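# Stack the desk carton onto the coffee-table carton stack

## Task

Take the carton that sits on the desk and set it centred on the top of the carton stack on the coffee table, with its orientation matching the cartons already there. It must rest there by itself, not held up by the robot. Release it and withdraw so that the arm and gripper end well away from the stack and not over it. The robot must not topple or finish leaning.

## Robot and tools

ROBOT. A Hello Robot Stretch 4 with one arm: an omni-wheel base, a lift travelling up a mast, an arm that telescopes forward, a three-joint wrist (yaw, pitch, roll) and a two-finger gripper. It is about 1.6 m tall, and the base rim lies within 0.23 m of the base origin. A loose object may occasionally get a short shove from outside.

FRAMES. Base frame: origin on the floor below the base centre, x ahead, y to the left, z up. hand_pose is a fixed point between the open fingertips, given in the base frame. With all wrist joints at 0 its axes line up with the base frame's. Its printed value may be slightly off. The odometry frame is where the base frame was when the scene began.

execute_actions. Argument "actions" is a list holding one action, or none (an empty list just reports state and images). Argument "cameras" picks which images come back: head_camera, head_left_camera, head_right_camera, wrist_camera or all; left out or null means all, [] means none, and an unknown name refuses the call. An action contains "base", "joints" or both, with optional "pace" and "contact_limits"; alternatively it is just {"end_of_arm": "enable_torque"}. All motions in one action begin together and may finish at different moments.
- "base" holds exactly one relative move, counted from the base position in the latest reported state: {"translate_m": d} straight, forward positive, -2 to 2 m; {"strafe_m": d} sideways, left positive, -2 to 2 m; {"rotate_rad": d} on the spot, counter-clockwise (left) positive, -3.2 to 3.2 rad.
- "joints" is one object keyed by joint name; every value is an absolute target, not an offset: lift_m 0 to 1.2 m; arm_m 0 to 0.55 m (extension forward); wrist_yaw_rad -1.134 to 4.276 (0 ahead, positive to the left, 3.14 stowed backward, above 3.4 the arm may obstruct); wrist_pitch_rad -1.117 to 4.259 (0 level, 1.57 pointing down); wrist_roll_rad -1.117 to 4.259 (0 keeps the fingers level, positive turns the gripper clockwise viewed from behind); gripper_m -0.038 to 0.141 m fingertip gap (negative squeezes the tips together). Done tolerances: ±0.004 for lift, arm and gripper, ±0.02 for yaw and roll, ±0.05 for pitch. An out-of-range joint target is clipped to the limit and executed with a note; any other bad value or unknown key makes the whole call rejected with no motion.
- "pace": "slow", "default", "fast" or "max" (default if absent). Base top speeds are 0.1/0.3/0.4/0.6 m/s and 1/2/3/4 rad/s respectively, further reduced when the lift is above 0.2 m at the move start (down to 0.3 m/s and 1 rad/s at 1.2 m).
- "contact_limits": {"arm_m": x}, x from 0 (gentlest) to 0.75 (firmest), default 0.5; the arm stops once it pushes that hard.
A joint or the base left out of an action may still be driving toward an earlier target without the status showing it. If a call reports a stop, remaining motion calls in that same reply are skipped.

wait: "seconds" from 0 to 10; nothing new is commanded and the result matches an empty execute_actions.
zoom_image: "camera" and "region" [x0, y0, x1, y1] in pixels, origin top-left, at most 504 by 504, taken from that camera's most recent full image.
finished_scene: "scene" is the number of the current scene; it ends it permanently once the last command has been held, and reports success. The goal has to hold at that point.

CAMERAS. head_camera (420x560) sits on the mast top looking forward and down; rotate the base to aim it. head_left_camera and head_right_camera are fisheyes (420x672) beside it, angled lower, also showing the base and arm. wrist_camera (616x392) looks along the fingers, tips near the bottom of the picture.

RESULTS. lidar_m: 12 ranges in metres from the base origin, 30-degree sectors, first straight ahead then counter-clockwise (4th left, 7th behind, 10th right); "-" means nothing seen or closer than 0.25 m. It detects from about 0.15 m up to robot height, so table tops register, but glass, thin legs and much behind the robot can be missed. wrist_depth_mm: 7x7 grid from top-left of median depths, 100 to 2000 mm, "-" if unreadable; the robot's own parts appear. base_odometry comes from wheel rotation only (slip counts as travel), heading -3.142 to 3.142, left positive; if turned_by_wheels and turned_by_imu differ by more than about 0.1 rad, expect a collision or slip and a heading error near their difference. base_tilt is in degrees, forward and right positive, with a constant bias up to about 1.5. base_status and joint_status describe how each motion ended: done; off_target (resting short and maybe still pushing); contact_stop_at_<key> (met an obstacle; that part goes slack, so a loaded lift may sink and wheels may roll); limit_stop_at_<name>, including limit_stop_at_tilt (leaning over 6 degrees; lift, arm and wheels slack and unresponsive until it leans less) and limit_stop_at_own_body (self-collision guard, likely with pitch below -0.2 and roll below -0.4 or above 4; moving away still works); time_out; torque_fault (a wrist or gripper motor overloaded and went limp, e.g. gripper pressed by a base or arm move, or over about 2 kg held level; send enable_torque). on_its_own covers what the call didn't command; "held at" there is the held target. motor_effort gives percent of maximum, positive toward larger joint values, peak in brackets, each with a fixed bias and noise; wheel_0, wheel_1, wheel_2 positive turns the base right.

GRIPPING. Command gripper_m smaller than the carton's width; deeper squeezes grip harder and pull the item toward the wrist by up to about a third of the shortfall. Gripper reading and "done" do not confirm a hold; with a target of 0 or more, a firm grasp shows as a distinct gripper_m effort change. Fingertips jammed on a surface: raise the lift. To unfold the wrist at the start, send lift_m 0.4 and wrist_yaw_rad 0 together.

AVOID. Dropping or slamming the carton, hard pushes, knocking the stack. Driving or turning with over 1 kg held and arm_m beyond 0.2, especially at fast or max, or pulling hard with a high gripper, can tip the robot. A tilt away from its starting value may mean a wheel is on something. The simulation keeps running while replies are composed; the robot holds its last command meanwhile.

Each tool is called after "Request:" in YAML: its name, and indented under it one key for each argument.

## Session

Request:
execute_actions:
  actions: []

Scene clock: 0.00 s.
base_odometry: x=+0.000 y=+0.000 heading=+0.000 (m, m, rad; odometry frame)
turned_by_wheels: +0.000 (rad since the last result)
turned_by_imu: +0.000 (rad since the last result)
base_tilt: forward=-0.7 right=+0.2 (deg)
lidar_m: 1.62 1.85 1.45 1.02 0.92 0.89 1.21 0.93 0.96 1.21 2.49 2.87
base_status: not commanded
joint_positions: lift_m=+0.165 arm_m=+0.003 wrist_yaw_rad=+3.048 wrist_pitch_rad=+0.003 wrist_roll_rad=-0.001 gripper_m=+0.057
joint_status: not commanded
motor_effort: lift_m=+18 arm_m=-1 wrist_yaw_rad=+0 wrist_pitch_rad=-6 wrist_roll_rad=+0 gripper_m=-4 wheel_0=+0 wheel_1=+0 wheel_2=+0 (%)
hand_pose: x=-0.1054 y=+0.1141 z=+0.3424 quat_wxyz=(+0.047, -0.001, +0.000, +0.999) (m; base frame)
wrist_depth_mm: 138 141 1863 1336 1098 891 788 / 107 140 1756 1336 1078 904 788 / 110 140 1661 1366 1078 904 788 / 122 144 1661 1366 1078 904 778 / 1182 1756 1863 1366 1098 917 778 / 1336 1464 200 1281 198 904 788 / 946 891 891 146 931 820 778
pictures: head_camera, head_left_camera, head_right_camera, wrist_camera
Images, in order (width x height): head_camera 420x560, head_left_camera 420x672, head_right_camera 420x672, wrist_camera 616x392.

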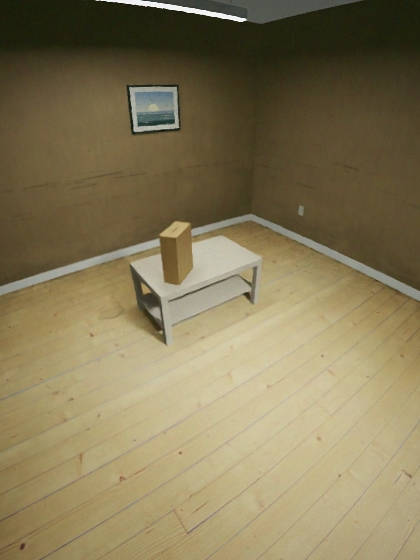

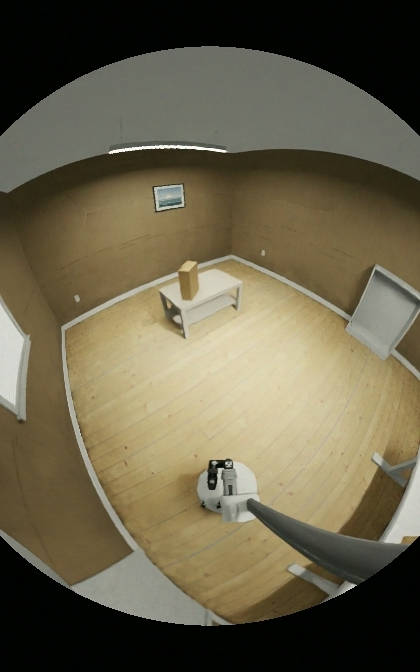

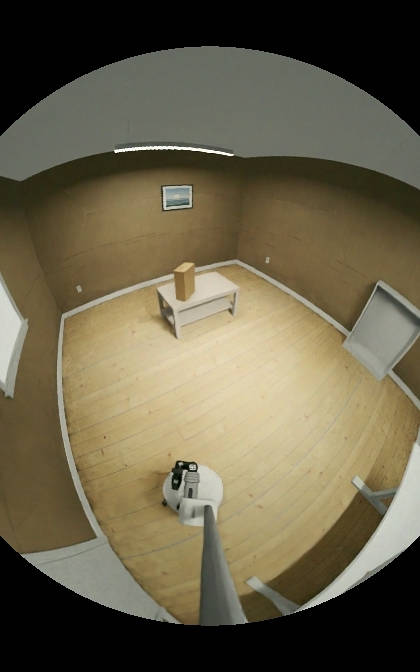

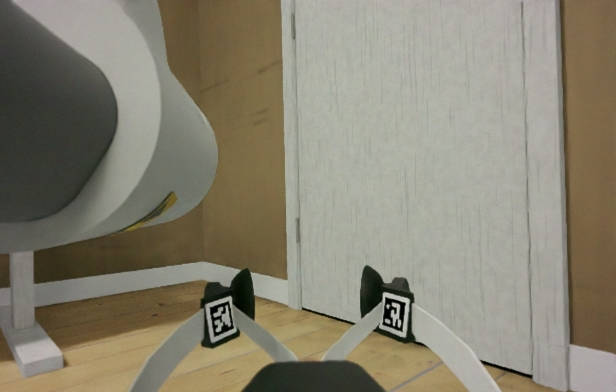

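Request:
zoom_image:
  camera: "head_camera"
  region: [110,200,290,350]

Request:
execute_actions:
  actions:
    - {"base":{"rotate_rad":-2.2},"joints":{"lift_m":0.75,"wrist_yaw_rad":0,"gripper_m":0.14},"pace":"fast"}

Region (110, 200, 290, 350) of head_camera's 420x560 image, scaled by 2.800, with more detail than that image has.

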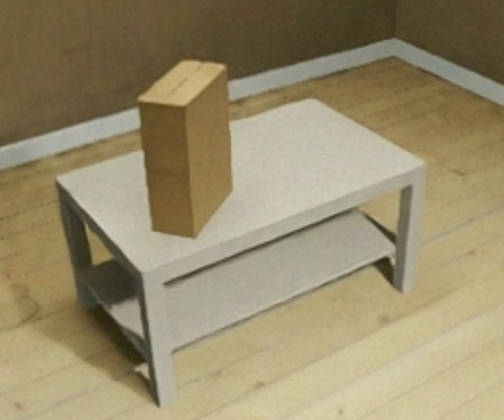

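Scene clock: 8.30 s.
base_odometry: x=+0.000 y=+0.000 heading=-2.200 (m, m, rad; odometry frame)
turned_by_wheels: -2.200 (rad since the last result)
turned_by_imu: -2.224 (rad since the last result)
base_tilt: forward=-0.6 right=+0.2 (deg)
lidar_m: 0.95 1.13 2.51 2.50 1.68 1.61 1.64 1.06 0.92 0.90 1.11 0.93
base_status: done
joint_positions: lift_m=+0.750 arm_m=+0.003 wrist_yaw_rad=+0.000 wrist_pitch_rad=+0.003 wrist_roll_rad=-0.001 gripper_m=+0.140
joint_status: all done
motor_effort: lift_m=+20(21) arm_m=-1(1) wrist_yaw_rad=-1(6) wrist_pitch_rad=-7(7) wrist_roll_rad=-1(0) gripper_m=+1(3) wheel_0=+0(7) wheel_1=+1(9) wheel_2=+1(8) (%)
hand_pose: x=+0.4622 y=-0.0873 z=+0.9273 quat_wxyz=(+1.000, -0.001, +0.001, +0.000) (m; base frame)
wrist_depth_mm: - 1808 1661 1537 1464 1336 1255 / - 1808 1708 1576 1430 1366 1255 / - 1808 1661 1537 1464 1366 1281 / - 1808 1661 1537 1464 1366 1255 / - 1756 1618 904 1308 1336 1281 / 1078 210 946 891 878 211 1160 / - 1336 1661 146 707 654 634
pictures: head_camera, head_left_camera, head_right_camera, wrist_camera
Images, in order (width x height): head_camera 420x560, head_left_camera 420x672, head_right_camera 420x672, wrist_camera 616x392.

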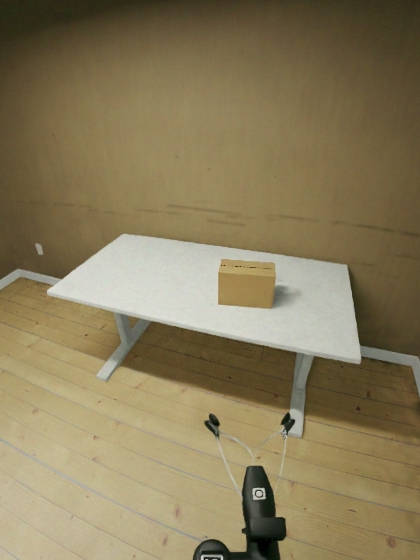

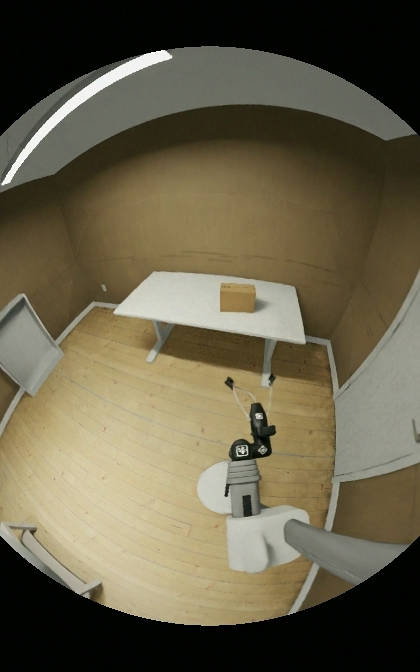

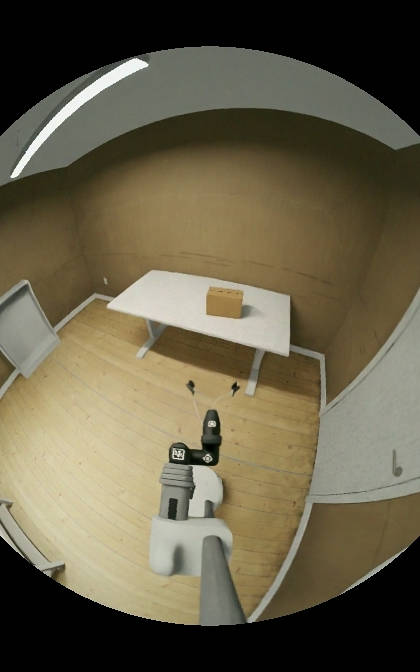

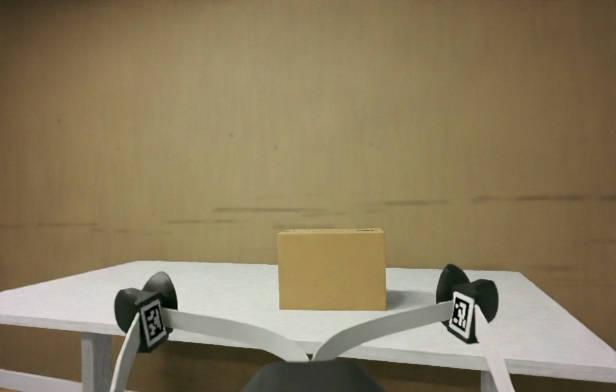

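Request:
execute_actions:
  actions:
    - {"base":{"translate_m":0.55},"joints":{"lift_m":1.15,"wrist_pitch_rad":1.57,"wrist_roll_rad":1.57,"arm_m":0.2},"pace":"fast"}

Scene clock: 17.97 s.
base_odometry: x=-0.324 y=-0.445 heading=-2.200 (m, m, rad; odometry frame)
turned_by_wheels: +0.000 (rad since the last result)
turned_by_imu: +0.001 (rad since the last result)
base_tilt: forward=-0.6 right=+0.1 (deg)
lidar_m: 0.41 0.50 0.91 2.35 2.28 2.06 1.99 1.24 1.06 1.09 0.46 0.40
base_status: done
joint_positions: lift_m=+1.150 arm_m=+0.199 wrist_yaw_rad=+0.000 wrist_pitch_rad=+1.570 wrist_roll_rad=+1.570 gripper_m=+0.140
joint_status: all done
motor_effort: lift_m=+20(23) arm_m=+6(7) wrist_yaw_rad=-1(1) wrist_pitch_rad=+1(4) wrist_roll_rad=+2(6) gripper_m=+0(2) wheel_0=-1(8) wheel_1=-1(2) wheel_2=+1(11) (%)
hand_pose: x=+0.3701 y=-0.0874 z=+1.0396 quat_wxyz=(+0.501, +0.500, +0.500, -0.499) (m; base frame)
wrist_depth_mm: 539 539 539 539 1281 1281 1255 / 359 544 539 539 1281 1281 1281 / 359 480 539 1255 1255 1255 1281 / 359 500 539 1229 1060 1060 1255 / 359 517 539 1255 1042 1042 1281 / 357 211 539 1255 1042 212 1255 / 535 539 535 146 1255 1255 1229
pictures: head_camera, head_left_camera, head_right_camera, wrist_camera
Images, in order (width x height): head_camera 420x560, head_left_camera 420x672, head_right_camera 420x672, wrist_camera 616x392.

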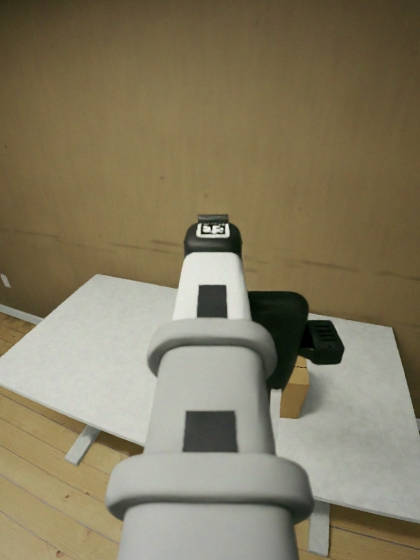

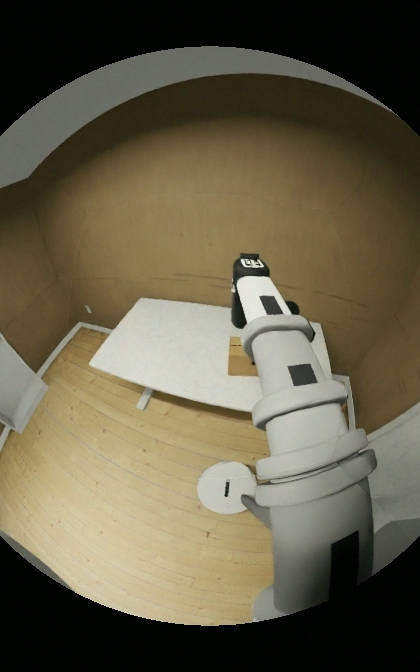

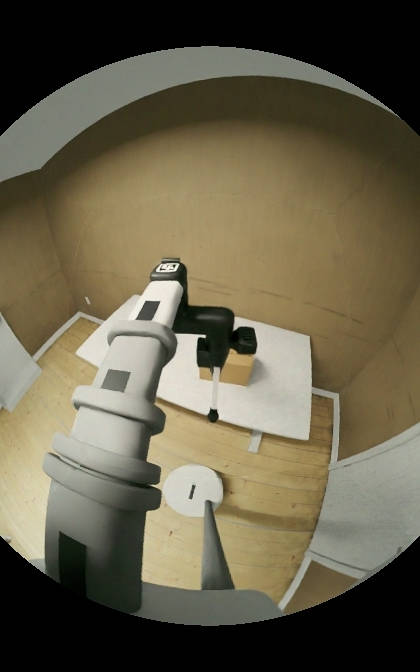

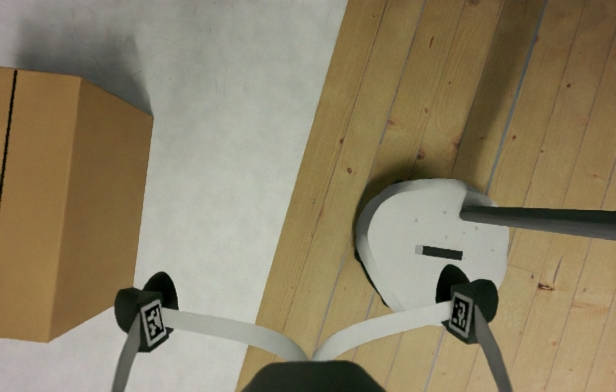

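Request:
execute_actions:
  actions:
    - {"base":{"strafe_m":-0.05},"joints":{"lift_m":1.06,"wrist_roll_rad":1.69,"arm_m":0.482,"gripper_m":0.141}}
  cameras: ["wrist_camera","head_right_camera"]

Scene clock: 25.33 s.
base_odometry: x=-0.364 y=-0.415 heading=-2.200 (m, m, rad; odometry frame)
turned_by_wheels: +0.000 (rad since the last result)
turned_by_imu: +0.001 (rad since the last result)
base_tilt: forward=-0.6 right=+0.2 (deg)
lidar_m: 0.38 0.49 0.86 2.38 2.27 2.07 1.88 1.19 1.03 1.04 0.45 0.37
base_status: done
joint_positions: lift_m=+1.060 arm_m=+0.481 wrist_yaw_rad=+0.000 wrist_pitch_rad=+1.570 wrist_roll_rad=+1.690 gripper_m=+0.141
joint_status: all done
motor_effort: lift_m=+16(17) arm_m=+6(7) wrist_yaw_rad=-2(2) wrist_pitch_rad=+0(1) wrist_roll_rad=+2(5) gripper_m=+1(3) wheel_0=-2(7) wheel_1=+2(7) wheel_2=+1(2) (%)
hand_pose: x=+0.6521 y=-0.0874 z=+0.9499 quat_wxyz=(+0.470, +0.529, +0.469, -0.529) (m; base frame)
wrist_depth_mm: 452 452 452 452 455 459 1182 / 449 449 452 452 455 459 1182 / 449 449 452 273 452 455 1160 / 449 452 452 272 452 455 960 / 445 449 452 272 452 455 960 / 449 211 271 272 273 210 1160 / 449 449 449 147 452 452 1160
pictures: head_right_camera, wrist_camera
Images, in order (width x height): head_right_camera 420x672, wrist_camera 616x392.

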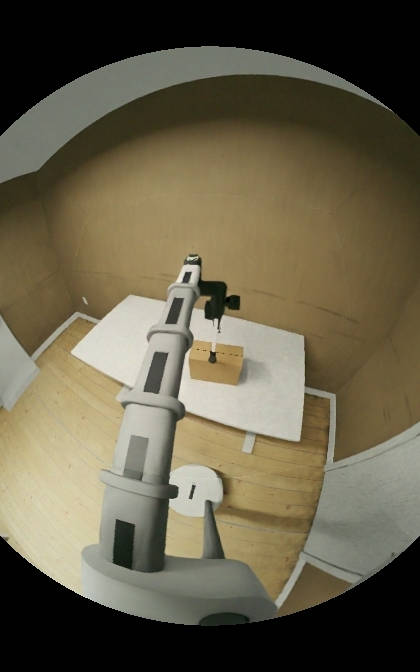

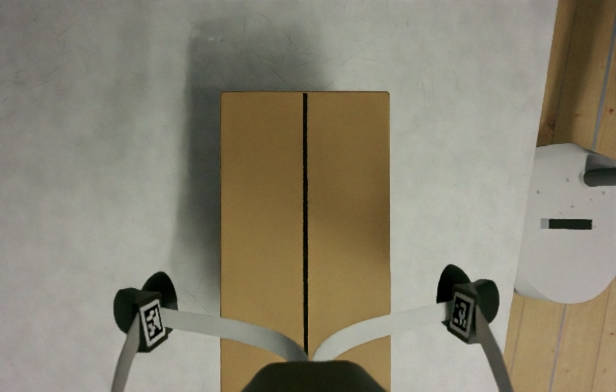

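Request:
execute_actions:
  actions:
    - {"joints":{"lift_m":0.985}}
  cameras: ["wrist_camera","head_right_camera"]

Request:
execute_actions:
  actions:
    - {"joints":{"gripper_m":0.06}}
  cameras: ["wrist_camera"]

Request:
execute_actions:
  actions:
    - {"joints":{"lift_m":1.03},"pace":"slow"}
  cameras: ["wrist_camera","head_right_camera"]

Scene clock: 34.20 s.
base_odometry: x=-0.364 y=-0.415 heading=-2.200 (m, m, rad; odometry frame)
turned_by_wheels: +0.000 (rad since the last result)
turned_by_imu: +0.001 (rad since the last result)
base_tilt: forward=-0.6 right=+0.2 (deg)
lidar_m: 0.38 0.48 0.86 2.37 2.29 2.09 1.90 1.19 1.02 1.04 0.44 0.38
base_status: not commanded
joint_positions: lift_m=+0.985 arm_m=+0.481 wrist_yaw_rad=+0.000 wrist_pitch_rad=+1.570 wrist_roll_rad=+1.690 gripper_m=+0.141
joint_status: all done
motor_effort: lift_m=+16(14) arm_m=+6(6) wrist_yaw_rad=+0(1) wrist_pitch_rad=+0(0) wrist_roll_rad=+2(2) gripper_m=+2(3) wheel_0=-1(2) wheel_1=+1(2) wheel_2=+1(1) (%)
hand_pose: x=+0.6521 y=-0.0874 z=+0.8749 quat_wxyz=(+0.470, +0.529, +0.469, -0.529) (m; base frame)
wrist_depth_mm: 375 377 377 377 379 382 384 / 375 375 198 198 200 382 382 / 375 375 198 198 199 379 382 / 373 373 198 198 199 379 379 / 373 375 198 198 199 379 627 / 375 211 198 198 198 210 878 / 373 373 197 147 198 379 1078
pictures: head_right_camera, wrist_camera
Images, in order (width x height): head_right_camera 420x672, wrist_camera 616x392.

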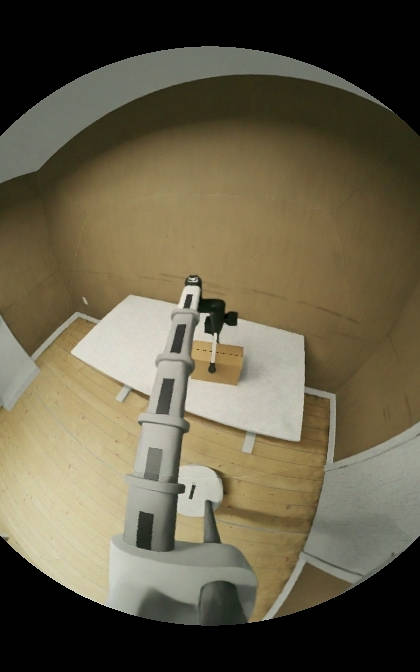

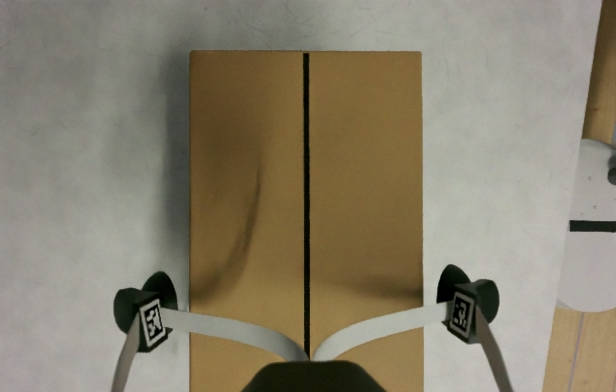

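Scene clock: 36.03 s.
base_odometry: x=-0.364 y=-0.415 heading=-2.200 (m, m, rad; odometry frame)
turned_by_wheels: +0.000 (rad since the last result)
turned_by_imu: +0.001 (rad since the last result)
base_tilt: forward=-0.6 right=+0.2 (deg)
lidar_m: 0.38 0.48 0.85 2.39 2.28 2.10 1.89 1.19 1.02 1.04 0.43 0.39
base_status: not commanded
joint_positions: lift_m=+0.985 arm_m=+0.481 wrist_yaw_rad=+0.000 wrist_pitch_rad=+1.570 wrist_roll_rad=+1.690 gripper_m=+0.060
joint_status: all done
motor_effort: lift_m=+16(16) arm_m=+6(6) wrist_yaw_rad=-1(2) wrist_pitch_rad=+1(0) wrist_roll_rad=+0(2) gripper_m=-22(24) wheel_0=-2(1) wheel_1=+2(2) wheel_2=+1(1) (%)
hand_pose: x=+0.6521 y=-0.0874 z=+0.8749 quat_wxyz=(+0.470, +0.529, +0.469, -0.529) (m; base frame)
wrist_depth_mm: 375 375 379 379 382 382 382 / 375 377 180 181 181 382 384 / 375 375 180 181 181 379 382 / 375 375 180 180 181 379 379 / 375 375 180 180 180 379 634 / 373 373 179 180 180 183 891 / 373 373 179 180 180 377 1098
pictures: wrist_camera
Images, in order (width x height): wrist_camera 616x392.

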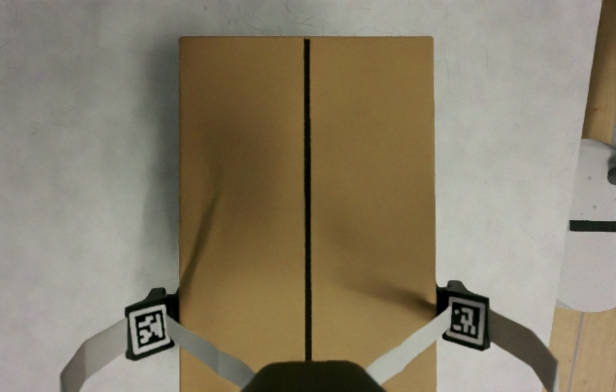

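Scene clock: 37.27 s.
base_odometry: x=-0.364 y=-0.415 heading=-2.200 (m, m, rad; odometry frame)
turned_by_wheels: +0.000 (rad since the last result)
turned_by_imu: +0.000 (rad since the last result)
base_tilt: forward=-0.6 right=+0.2 (deg)
lidar_m: 0.38 0.46 0.86 2.38 2.28 2.08 1.88 1.19 1.02 1.03 0.46 0.40
base_status: not commanded
joint_positions: lift_m=+1.030 arm_m=+0.481 wrist_yaw_rad=+0.000 wrist_pitch_rad=+1.570 wrist_roll_rad=+1.690 gripper_m=+0.060
joint_status: all done
motor_effort: lift_m=+21(21) arm_m=+6(6) wrist_yaw_rad=-1(1) wrist_pitch_rad=+0(1) wrist_roll_rad=+0(2) gripper_m=-24(25) wheel_0=-1(2) wheel_1=+2(1) wheel_2=+1(1) (%)
hand_pose: x=+0.6521 y=-0.0874 z=+0.9195 quat_wxyz=(+0.470, +0.529, +0.469, -0.529) (m; base frame)
wrist_depth_mm: 418 421 421 424 427 424 427 / 421 424 181 181 182 427 1138 / 418 418 180 181 181 427 931 / 418 418 180 180 181 427 931 / 415 418 179 180 181 421 931 / 415 418 179 180 181 184 1138 / 415 415 179 180 180 421 1138
pictures: head_right_camera, wrist_camera
Images, in order (width x height): head_right_camera 420x672, wrist_camera 616x392.

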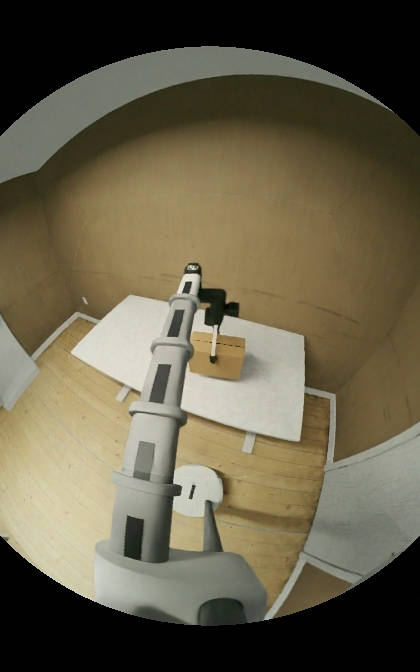

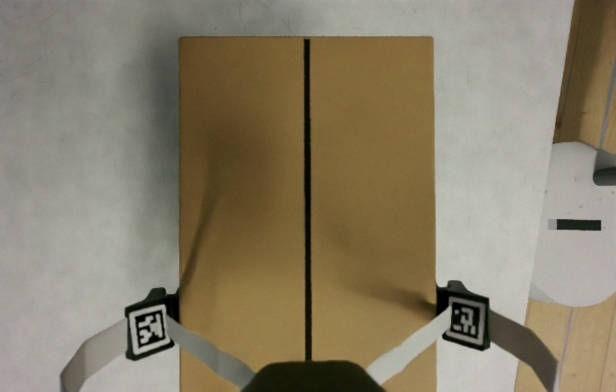

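Request:
execute_actions:
  actions:
    - {"base":{"rotate_rad":2.55},"joints":{"lift_m":1.18,"arm_m":0.15}}
  cameras: ["head_right_camera"]

Request:
execute_actions:
  actions:
    - {"base":{"translate_m":1.5}}

Scene clock: 44.77 s.
base_odometry: x=-0.364 y=-0.415 heading=+0.350 (m, m, rad; odometry frame)
turned_by_wheels: +2.550 (rad since the last result)
turned_by_imu: +2.583 (rad since the last result)
base_tilt: forward=-0.6 right=+0.2 (deg)
lidar_m: 0.26 2.11 1.23 1.02 1.04 0.48 0.41 0.40 0.46 0.76 2.37 0.27
base_status: done
joint_positions: lift_m=+1.180 arm_m=+0.151 wrist_yaw_rad=+0.000 wrist_pitch_rad=+1.570 wrist_roll_rad=+1.690 gripper_m=+0.060
joint_status: all done
motor_effort: lift_m=+20(22) arm_m=-6(8) wrist_yaw_rad=-1(2) wrist_pitch_rad=+1(0) wrist_roll_rad=+1(2) gripper_m=-19(25) wheel_0=-1(7) wheel_1=+0(6) wheel_2=+1(10) (%)
hand_pose: x=+0.3223 y=-0.0874 z=+1.0695 quat_wxyz=(+0.470, +0.529, +0.469, -0.529) (m; base frame)
wrist_depth_mm: 1281 1281 1281 1255 1308 1308 1308 / 1281 1281 180 181 181 1308 1308 / 1281 1281 180 181 181 1308 1281 / 1255 1281 180 180 181 1078 627 / 1281 1255 179 180 181 1078 1336 / 1281 1281 179 180 180 184 1281 / 1281 1255 179 180 180 1281 1281
pictures: head_right_camera
Images, in order (width x height): head_right_camera 420x672.

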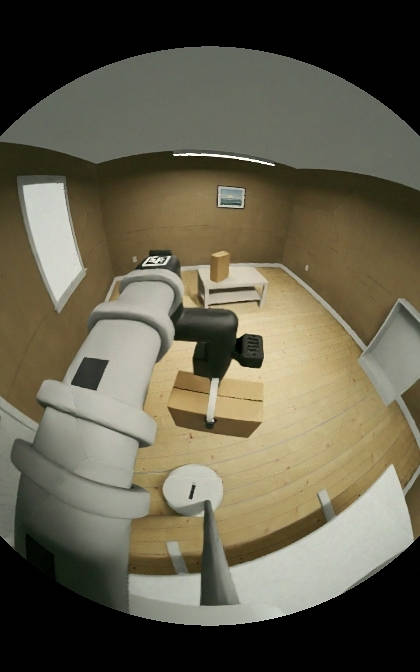

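Scene clock: 51.27 s.
base_odometry: x=+1.045 y=+0.099 heading=+0.350 (m, m, rad; odometry frame)
turned_by_wheels: +0.000 (rad since the last result)
turned_by_imu: +0.001 (rad since the last result)
base_tilt: forward=-0.5 right=+0.2 (deg)
lidar_m: 0.26 2.13 1.71 1.42 1.45 1.69 2.28 1.84 2.32 2.11 2.29 0.27
base_status: done
joint_positions: lift_m=+1.180 arm_m=+0.151 wrist_yaw_rad=+0.000 wrist_pitch_rad=+1.570 wrist_roll_rad=+1.690 gripper_m=+0.060
joint_status: not commanded
motor_effort: lift_m=+20(20) arm_m=-6(6) wrist_yaw_rad=+0(1) wrist_pitch_rad=+1(0) wrist_roll_rad=+1(2) gripper_m=-22(20) wheel_0=+2(6) wheel_1=+0(5) wheel_2=+1(7) (%)
hand_pose: x=+0.3222 y=-0.0874 z=+1.0696 quat_wxyz=(+0.470, +0.529, +0.469, -0.529) (m; base frame)
wrist_depth_mm: 831 1281 1281 1281 1308 1281 1308 / 831 1281 181 181 182 1281 1308 / 831 1118 180 181 181 1281 1308 / 831 831 180 180 181 1078 960 / 580 831 179 180 180 1078 1308 / 569 732 179 180 180 183 1281 / 820 1281 179 180 180 1281 1281
pictures: head_camera, head_left_camera, head_right_camera, wrist_camera
Images, in order (width x height): head_camera 420x560, head_left_camera 420x672, head_right_camera 420x672, wrist_camera 616x392.

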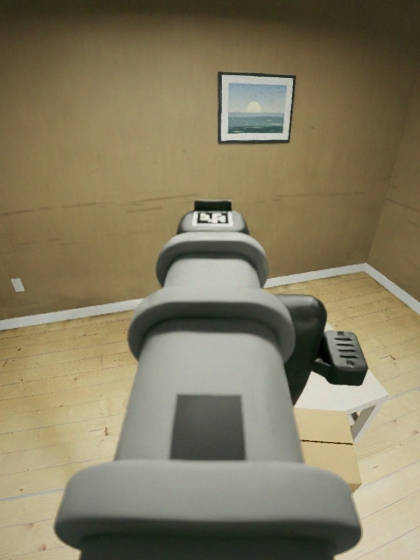

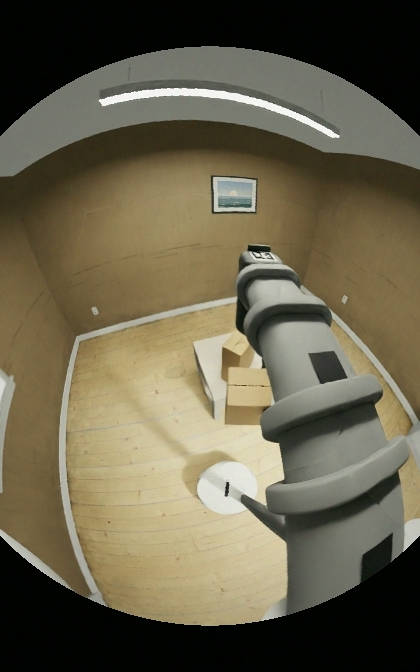

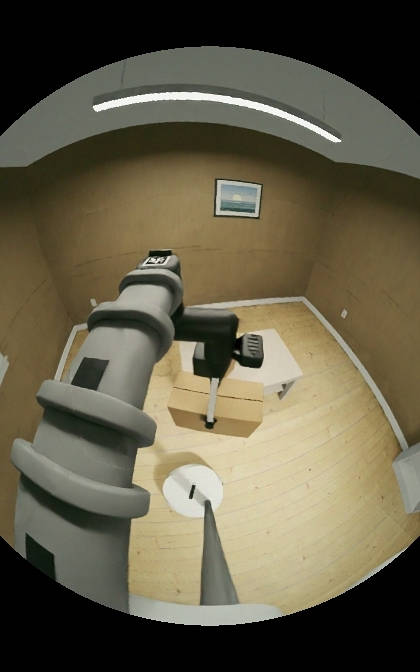

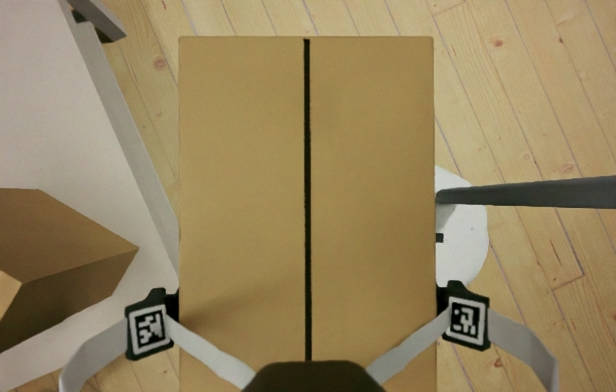

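Move 0.18 closer to see the whole top.

Request:
execute_actions:
  actions:
    - {"base":{"translate_m":0.18}}
  cameras: ["wrist_camera","head_left_camera"]

Scene clock: 56.67 s.
base_odometry: x=+1.214 y=+0.161 heading=+0.350 (m, m, rad; odometry frame)
turned_by_wheels: +0.000 (rad since the last result)
turned_by_imu: +0.002 (rad since the last result)
base_tilt: forward=-0.6 right=+0.2 (deg)
lidar_m: 0.26 1.95 1.79 1.47 1.49 1.75 3.04 2.00 2.27 2.15 0.83 0.27
base_status: done
joint_positions: lift_m=+1.180 arm_m=+0.151 wrist_yaw_rad=+0.000 wrist_pitch_rad=+1.570 wrist_roll_rad=+1.690 gripper_m=+0.060
joint_status: not commanded
motor_effort: lift_m=+20(20) arm_m=-6(6) wrist_yaw_rad=-1(0) wrist_pitch_rad=+0(0) wrist_roll_rad=+2(1) gripper_m=-21(23) wheel_0=+1(7) wheel_1=+0(3) wheel_2=+2(8) (%)
hand_pose: x=+0.3222 y=-0.0874 z=+1.0696 quat_wxyz=(+0.470, +0.529, +0.469, -0.529) (m; base frame)
wrist_depth_mm: 831 842 1281 1308 1308 1281 1308 / 831 842 180 181 182 1308 1308 / 831 831 180 181 181 1281 1281 / 477 715 180 180 181 1078 960 / 480 480 180 180 180 1078 1281 / 831 477 179 180 180 184 1281 / 831 1255 179 179 180 1281 1308
pictures: head_left_camera, wrist_camera
Images, in order (width x height): head_left_camera 420x672, wrist_camera 616x392.

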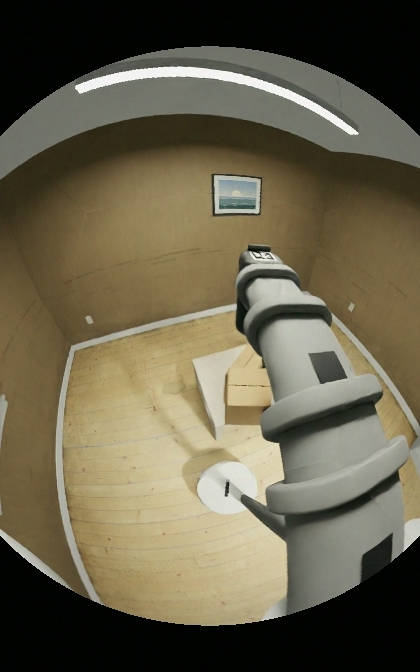

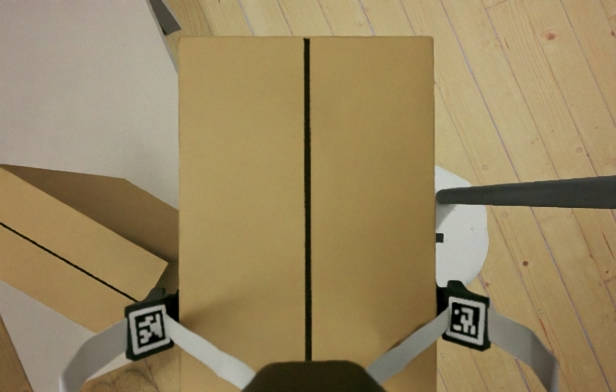

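Request:
execute_actions:
  actions:
    - {"base":{"strafe_m":-0.015},"joints":{"arm_m":0.459,"wrist_roll_rad":0.645}}
  cameras: []

Request:
execute_actions:
  actions:
    - {"joints":{"lift_m":1.082}}

Request:
zoom_image:
  camera: "head_right_camera"
  region: [150,280,300,430]

Request:
zoom_image:
  camera: "head_left_camera"
  region: [150,280,300,430]

Scene clock: 67.73 s.
base_odometry: x=+1.219 y=+0.147 heading=+0.350 (m, m, rad; odometry frame)
turned_by_wheels: +0.000 (rad since the last result)
turned_by_imu: +0.002 (rad since the last result)
base_tilt: forward=-0.6 right=+0.2 (deg)
lidar_m: 0.40 1.95 1.81 1.48 1.50 1.77 3.06 1.99 2.29 2.13 0.85 0.50
base_status: done
joint_positions: lift_m=+1.180 arm_m=+0.458 wrist_yaw_rad=+0.000 wrist_pitch_rad=+1.570 wrist_roll_rad=+0.645 gripper_m=+0.060
joint_status: all done
motor_effort: lift_m=+20(20) arm_m=+6(7) wrist_yaw_rad=-1(0) wrist_pitch_rad=+0(0) wrist_roll_rad=+0(6) gripper_m=-23(25) wheel_0=+0(2) wheel_1=+0(6) wheel_2=+1(1) (%)
hand_pose: x=+0.6291 y=-0.0874 z=+1.0696 quat_wxyz=(+0.671, +0.224, +0.670, -0.224) (m; base frame)
wrist_depth_mm: 1255 1281 831 842 842 854 1308 / 1281 1281 181 181 181 842 1281 / 1281 1255 180 181 182 1308 1281 / 1255 831 180 180 181 1281 1308 / 1255 1255 180 180 181 1281 1281 / 1255 1281 180 179 180 184 1281 / 1281 1281 179 180 180 1138 1281
pictures: none
No camera images: the call's "cameras" was empty. Leave "cameras" out to get every camera's image.

Scene clock: 69.17 s.
base_odometry: x=+1.219 y=+0.147 heading=+0.350 (m, m, rad; odometry frame)
turned_by_wheels: +0.000 (rad since the last result)
turned_by_imu: +0.000 (rad since the last result)
base_tilt: forward=-0.6 right=+0.2 (deg)
lidar_m: 0.40 1.96 1.82 1.49 1.49 1.78 1.99 2.00 2.27 2.13 0.84 0.48
base_status: not commanded
joint_positions: lift_m=+1.082 arm_m=+0.458 wrist_yaw_rad=+0.000 wrist_pitch_rad=+1.570 wrist_roll_rad=+0.645 gripper_m=+0.060
joint_status: all done
motor_effort: lift_m=+16(17) arm_m=+6(6) wrist_yaw_rad=+0(1) wrist_pitch_rad=+0(0) wrist_roll_rad=-2(1) gripper_m=-22(27) wheel_0=+1(0) wheel_1=+0(0) wheel_2=+1(1) (%)
hand_pose: x=+0.6291 y=-0.0874 z=+0.9719 quat_wxyz=(+0.671, +0.224, +0.670, -0.224) (m; base frame)
wrist_depth_mm: 1182 1182 732 741 741 750 1205 / 1182 1205 181 181 181 741 1182 / 1160 741 180 180 181 1182 1205 / 1160 732 180 180 181 1182 1182 / 1182 1182 179 180 181 1182 1205 / 1160 1160 179 180 180 184 1182 / 1182 1160 179 179 180 1025 1182
pictures: head_camera, head_left_camera, head_right_camera, wrist_camera
Images, in order (width x height): head_camera 420x560, head_left_camera 420x672, head_right_camera 420x672, wrist_camera 616x392.

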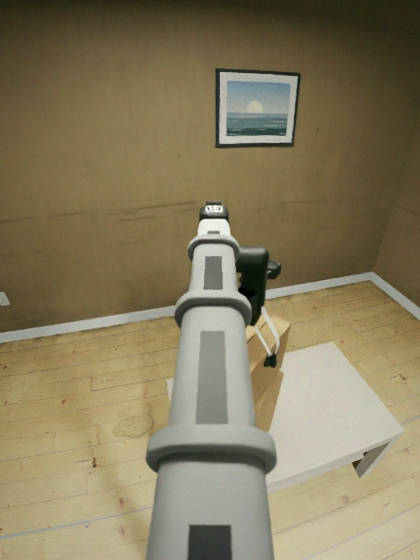

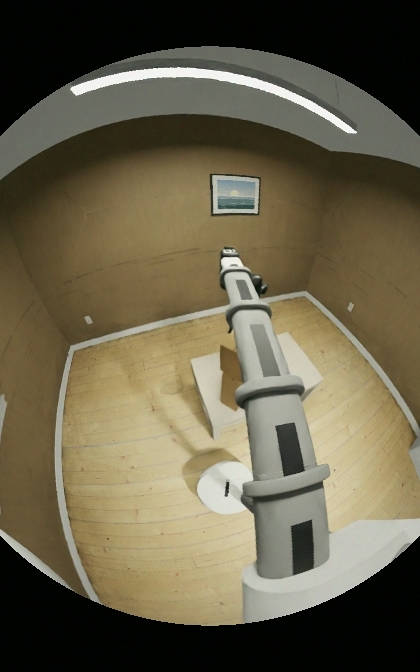

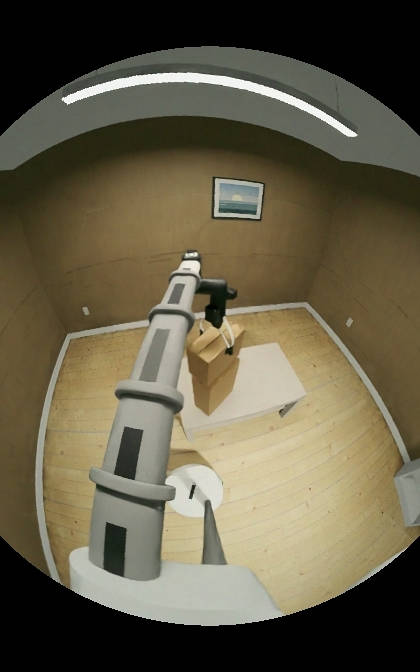

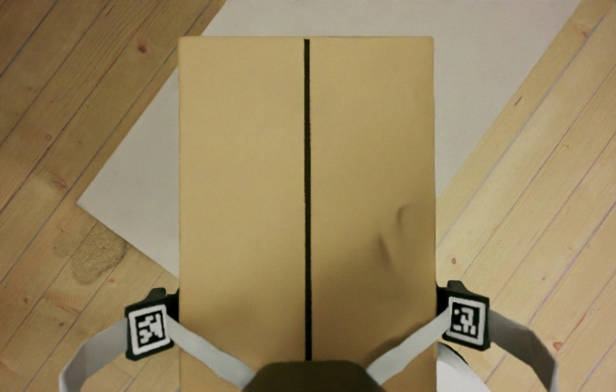

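Region (150, 280, 300, 430) of head_right_camera's 420x672 image, scaled by 3.360, with more detail than that image has.

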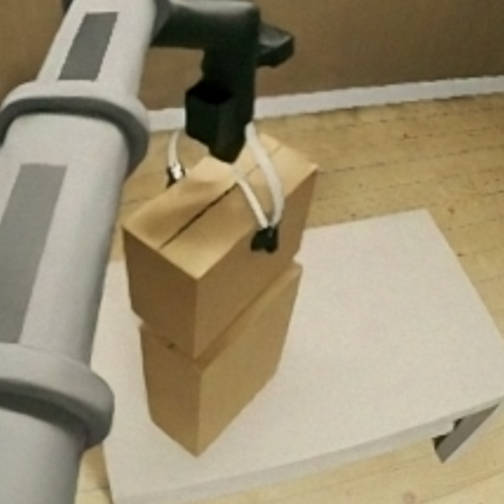

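Region (150, 280, 300, 430) of head_left_camera's 420x672 image, scaled by 3.360, with more detail than that image has.

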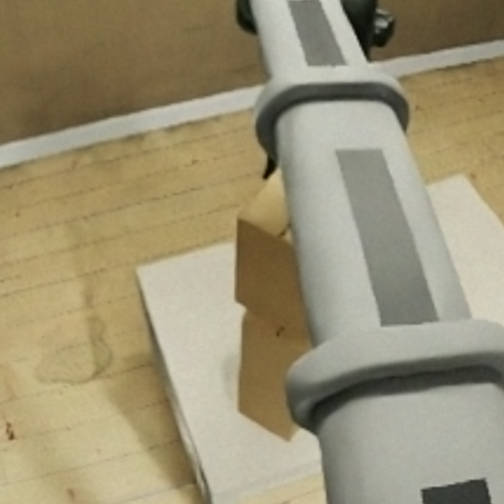

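Request:
execute_actions:
  actions:
    - {"base":{"strafe_m":-0.011},"joints":{"lift_m":1.077,"gripper_m":0.095},"pace":"slow"}
  cameras: ["head_right_camera"]

Request:
zoom_image:
  camera: "head_right_camera"
  region: [170,320,270,420]

Scene clock: 75.20 s.
base_odometry: x=+1.223 y=+0.137 heading=+0.350 (m, m, rad; odometry frame)
turned_by_wheels: +0.000 (rad since the last result)
turned_by_imu: +0.001 (rad since the last result)
base_tilt: forward=-0.6 right=+0.2 (deg)
lidar_m: 0.41 1.94 1.81 1.50 1.51 1.77 2.00 2.00 2.29 2.10 0.86 0.49
base_status: done
joint_positions: lift_m=+1.077 arm_m=+0.458 wrist_yaw_rad=+0.000 wrist_pitch_rad=+1.570 wrist_roll_rad=+0.645 gripper_m=+0.095
joint_status: all done
motor_effort: lift_m=+16(16) arm_m=+6(6) wrist_yaw_rad=-3(0) wrist_pitch_rad=+2(1) wrist_roll_rad=-1(0) gripper_m=-12(26) wheel_0=+0(5) wheel_1=-1(6) wheel_2=+0(1) (%)
hand_pose: x=+0.6291 y=-0.0874 z=+0.9669 quat_wxyz=(+0.671, +0.224, +0.670, -0.224) (m; base frame)
wrist_depth_mm: 1182 1182 741 732 741 750 1205 / 1160 1182 195 195 195 750 1205 / 1182 732 193 195 195 1182 1182 / 1160 732 193 193 194 1182 1182 / 1182 732 193 193 193 1205 1182 / 1160 1182 192 192 192 1182 1182 / 1160 1160 191 191 192 976 1182
pictures: head_right_camera
Images, in order (width x height): head_right_camera 420x672.

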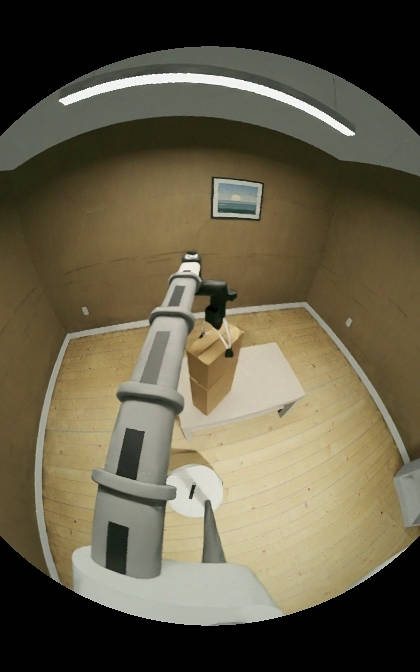

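Region (170, 320, 270, 420) of head_right_camera's 420x672 image, scaled by 5.040, with more detail than that image has.

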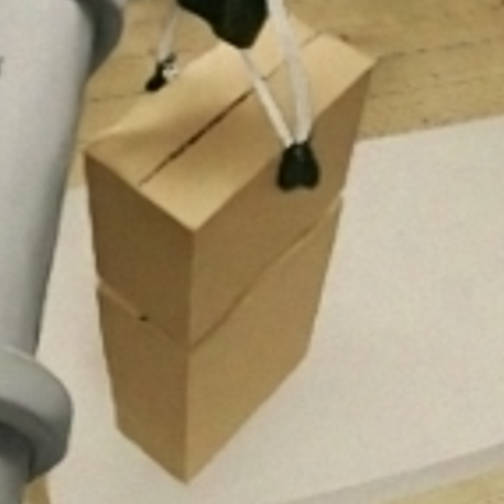

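Request:
execute_actions:
  actions:
    - {"joints":{"gripper_m":0.141}}
  cameras: []

Request:
execute_actions:
  actions:
    - {"joints":{"lift_m":1.16},"pace":"fast"}
  cameras: []

Request:
execute_actions:
  actions:
    - {"base":{"translate_m":-0.3},"joints":{"arm_m":0,"wrist_yaw_rad":1.5},"pace":"fast"}
  cameras: ["head_right_camera"]

Request:
zoom_image:
  camera: "head_right_camera"
  region: [160,270,280,390]

Scene clock: 87.00 s.
base_odometry: x=+1.223 y=+0.137 heading=+0.350 (m, m, rad; odometry frame)
turned_by_wheels: +0.000 (rad since the last result)
turned_by_imu: +0.002 (rad since the last result)
base_tilt: forward=-0.6 right=+0.2 (deg)
lidar_m: 0.40 1.96 1.79 1.50 1.50 1.80 2.01 2.00 2.29 2.10 0.85 0.47
base_status: not commanded
joint_positions: lift_m=+1.077 arm_m=+0.458 wrist_yaw_rad=+0.000 wrist_pitch_rad=+1.570 wrist_roll_rad=+0.645 gripper_m=+0.141
joint_status: all done
motor_effort: lift_m=+16(16) arm_m=+6(6) wrist_yaw_rad=-2(1) wrist_pitch_rad=+2(0) wrist_roll_rad=-1(1) gripper_m=+1(12) wheel_0=+0(1) wheel_1=-1(1) wheel_2=+0(0) (%)
hand_pose: x=+0.6291 y=-0.0874 z=+0.9669 quat_wxyz=(+0.671, +0.224, +0.670, -0.224) (m; base frame)
wrist_depth_mm: 1160 1160 741 741 741 750 1182 / 1182 1182 200 201 202 741 1205 / 1182 732 200 200 201 1182 1205 / 1160 732 200 200 201 1182 1182 / 1182 732 200 200 200 1182 1182 / 1160 211 200 200 201 211 1205 / 1160 1160 199 147 200 1182 1182
pictures: none
No camera images: the call's "cameras" was empty. Leave "cameras" out to get every camera's image.

Scene clock: 88.10 s.
base_odometry: x=+1.223 y=+0.137 heading=+0.350 (m, m, rad; odometry frame)
turned_by_wheels: +0.000 (rad since the last result)
turned_by_imu: +0.000 (rad since the last result)
base_tilt: forward=-0.6 right=+0.2 (deg)
lidar_m: 0.41 1.95 1.80 1.50 1.51 1.78 2.04 1.99 2.29 2.12 0.86 0.49
base_status: not commanded
joint_positions: lift_m=+1.160 arm_m=+0.458 wrist_yaw_rad=+0.000 wrist_pitch_rad=+1.570 wrist_roll_rad=+0.645 gripper_m=+0.141
joint_status: all done
motor_effort: lift_m=+20(22) arm_m=+6(6) wrist_yaw_rad=-1(1) wrist_pitch_rad=+0(0) wrist_roll_rad=+0(2) gripper_m=+1(1) wheel_0=+0(0) wheel_1=-1(1) wheel_2=+0(0) (%)
hand_pose: x=+0.6291 y=-0.0874 z=+1.0496 quat_wxyz=(+0.671, +0.224, +0.670, -0.224) (m; base frame)
wrist_depth_mm: 1255 1281 1281 820 820 831 1281 / 1255 1255 831 820 820 831 1255 / 1229 1255 820 283 820 1281 1281 / 1255 820 809 283 831 1255 1281 / 1255 1255 820 283 1255 1281 1255 / 1255 210 282 282 283 211 1281 / 1255 1229 1255 147 1060 1255 1255
pictures: none
No camera images: the call's "cameras" was empty. Leave "cameras" out to get every camera's image.

Scene clock: 90.53 s.
base_odometry: x=+0.941 y=+0.034 heading=+0.350 (m, m, rad; odometry frame)
turned_by_wheels: +0.000 (rad since the last result)
turned_by_imu: +0.001 (rad since the last result)
base_tilt: forward=-0.6 right=+0.2 (deg)
lidar_m: 0.69 2.23 1.68 1.44 1.46 1.69 1.98 1.70 2.30 2.07 2.29 0.82
base_status: done
joint_positions: lift_m=+1.160 arm_m=+0.004 wrist_yaw_rad=+1.500 wrist_pitch_rad=+1.570 wrist_roll_rad=+0.645 gripper_m=+0.141
joint_status: all done
joint sent to its limit — the command would take arm_m past its lower limit, so that joint was sent only as far as its limit.
motor_effort: lift_m=+20(20) arm_m=-6(6) wrist_yaw_rad=-1(3) wrist_pitch_rad=+0(0) wrist_roll_rad=+0(1) gripper_m=+0(3) wheel_0=+0(4) wheel_1=+2(8) wheel_2=+0(9) (%)
hand_pose: x=+0.2618 y=-0.0060 z=+1.0496 quat_wxyz=(+0.644, -0.293, +0.643, +0.293) (m; base frame)
wrist_depth_mm: 1255 1281 1255 1281 1255 831 661 / 1255 1255 1255 1281 1255 831 820 / 1255 1255 1255 1255 1255 1255 831 / 1255 1255 1255 1281 1255 1255 1255 / 1255 1229 1042 1255 1281 1281 1255 / 1255 211 1042 1255 1255 210 1281 / 1255 1255 1138 147 1255 1255 1281
pictures: head_right_camera
Images, in order (width x height): head_right_camera 420x672.

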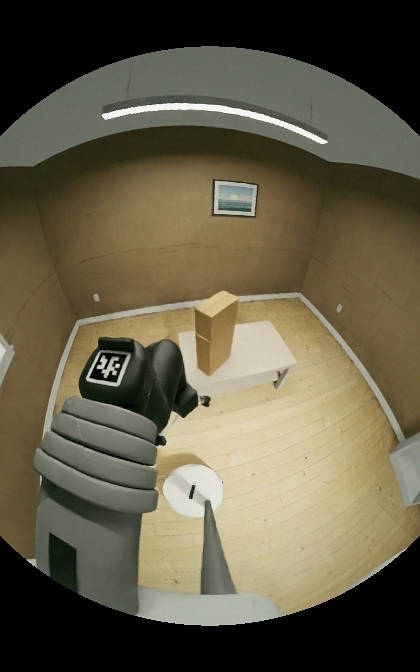

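Region (160, 270, 280, 390) of head_right_camera's 420x672 image, scaled by 4.200, with more detail than that image has.

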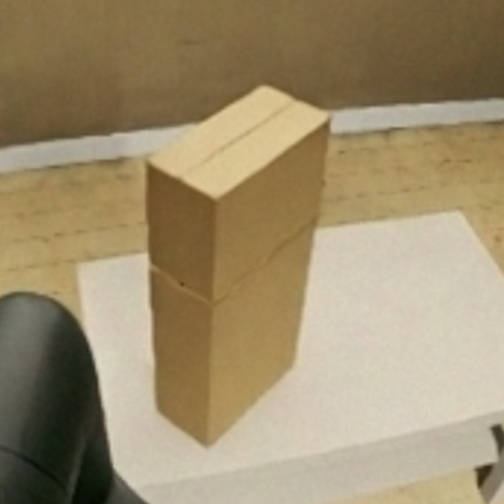

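Request:
finished_scene:
  scene: 1

The scene is finished: the task was done.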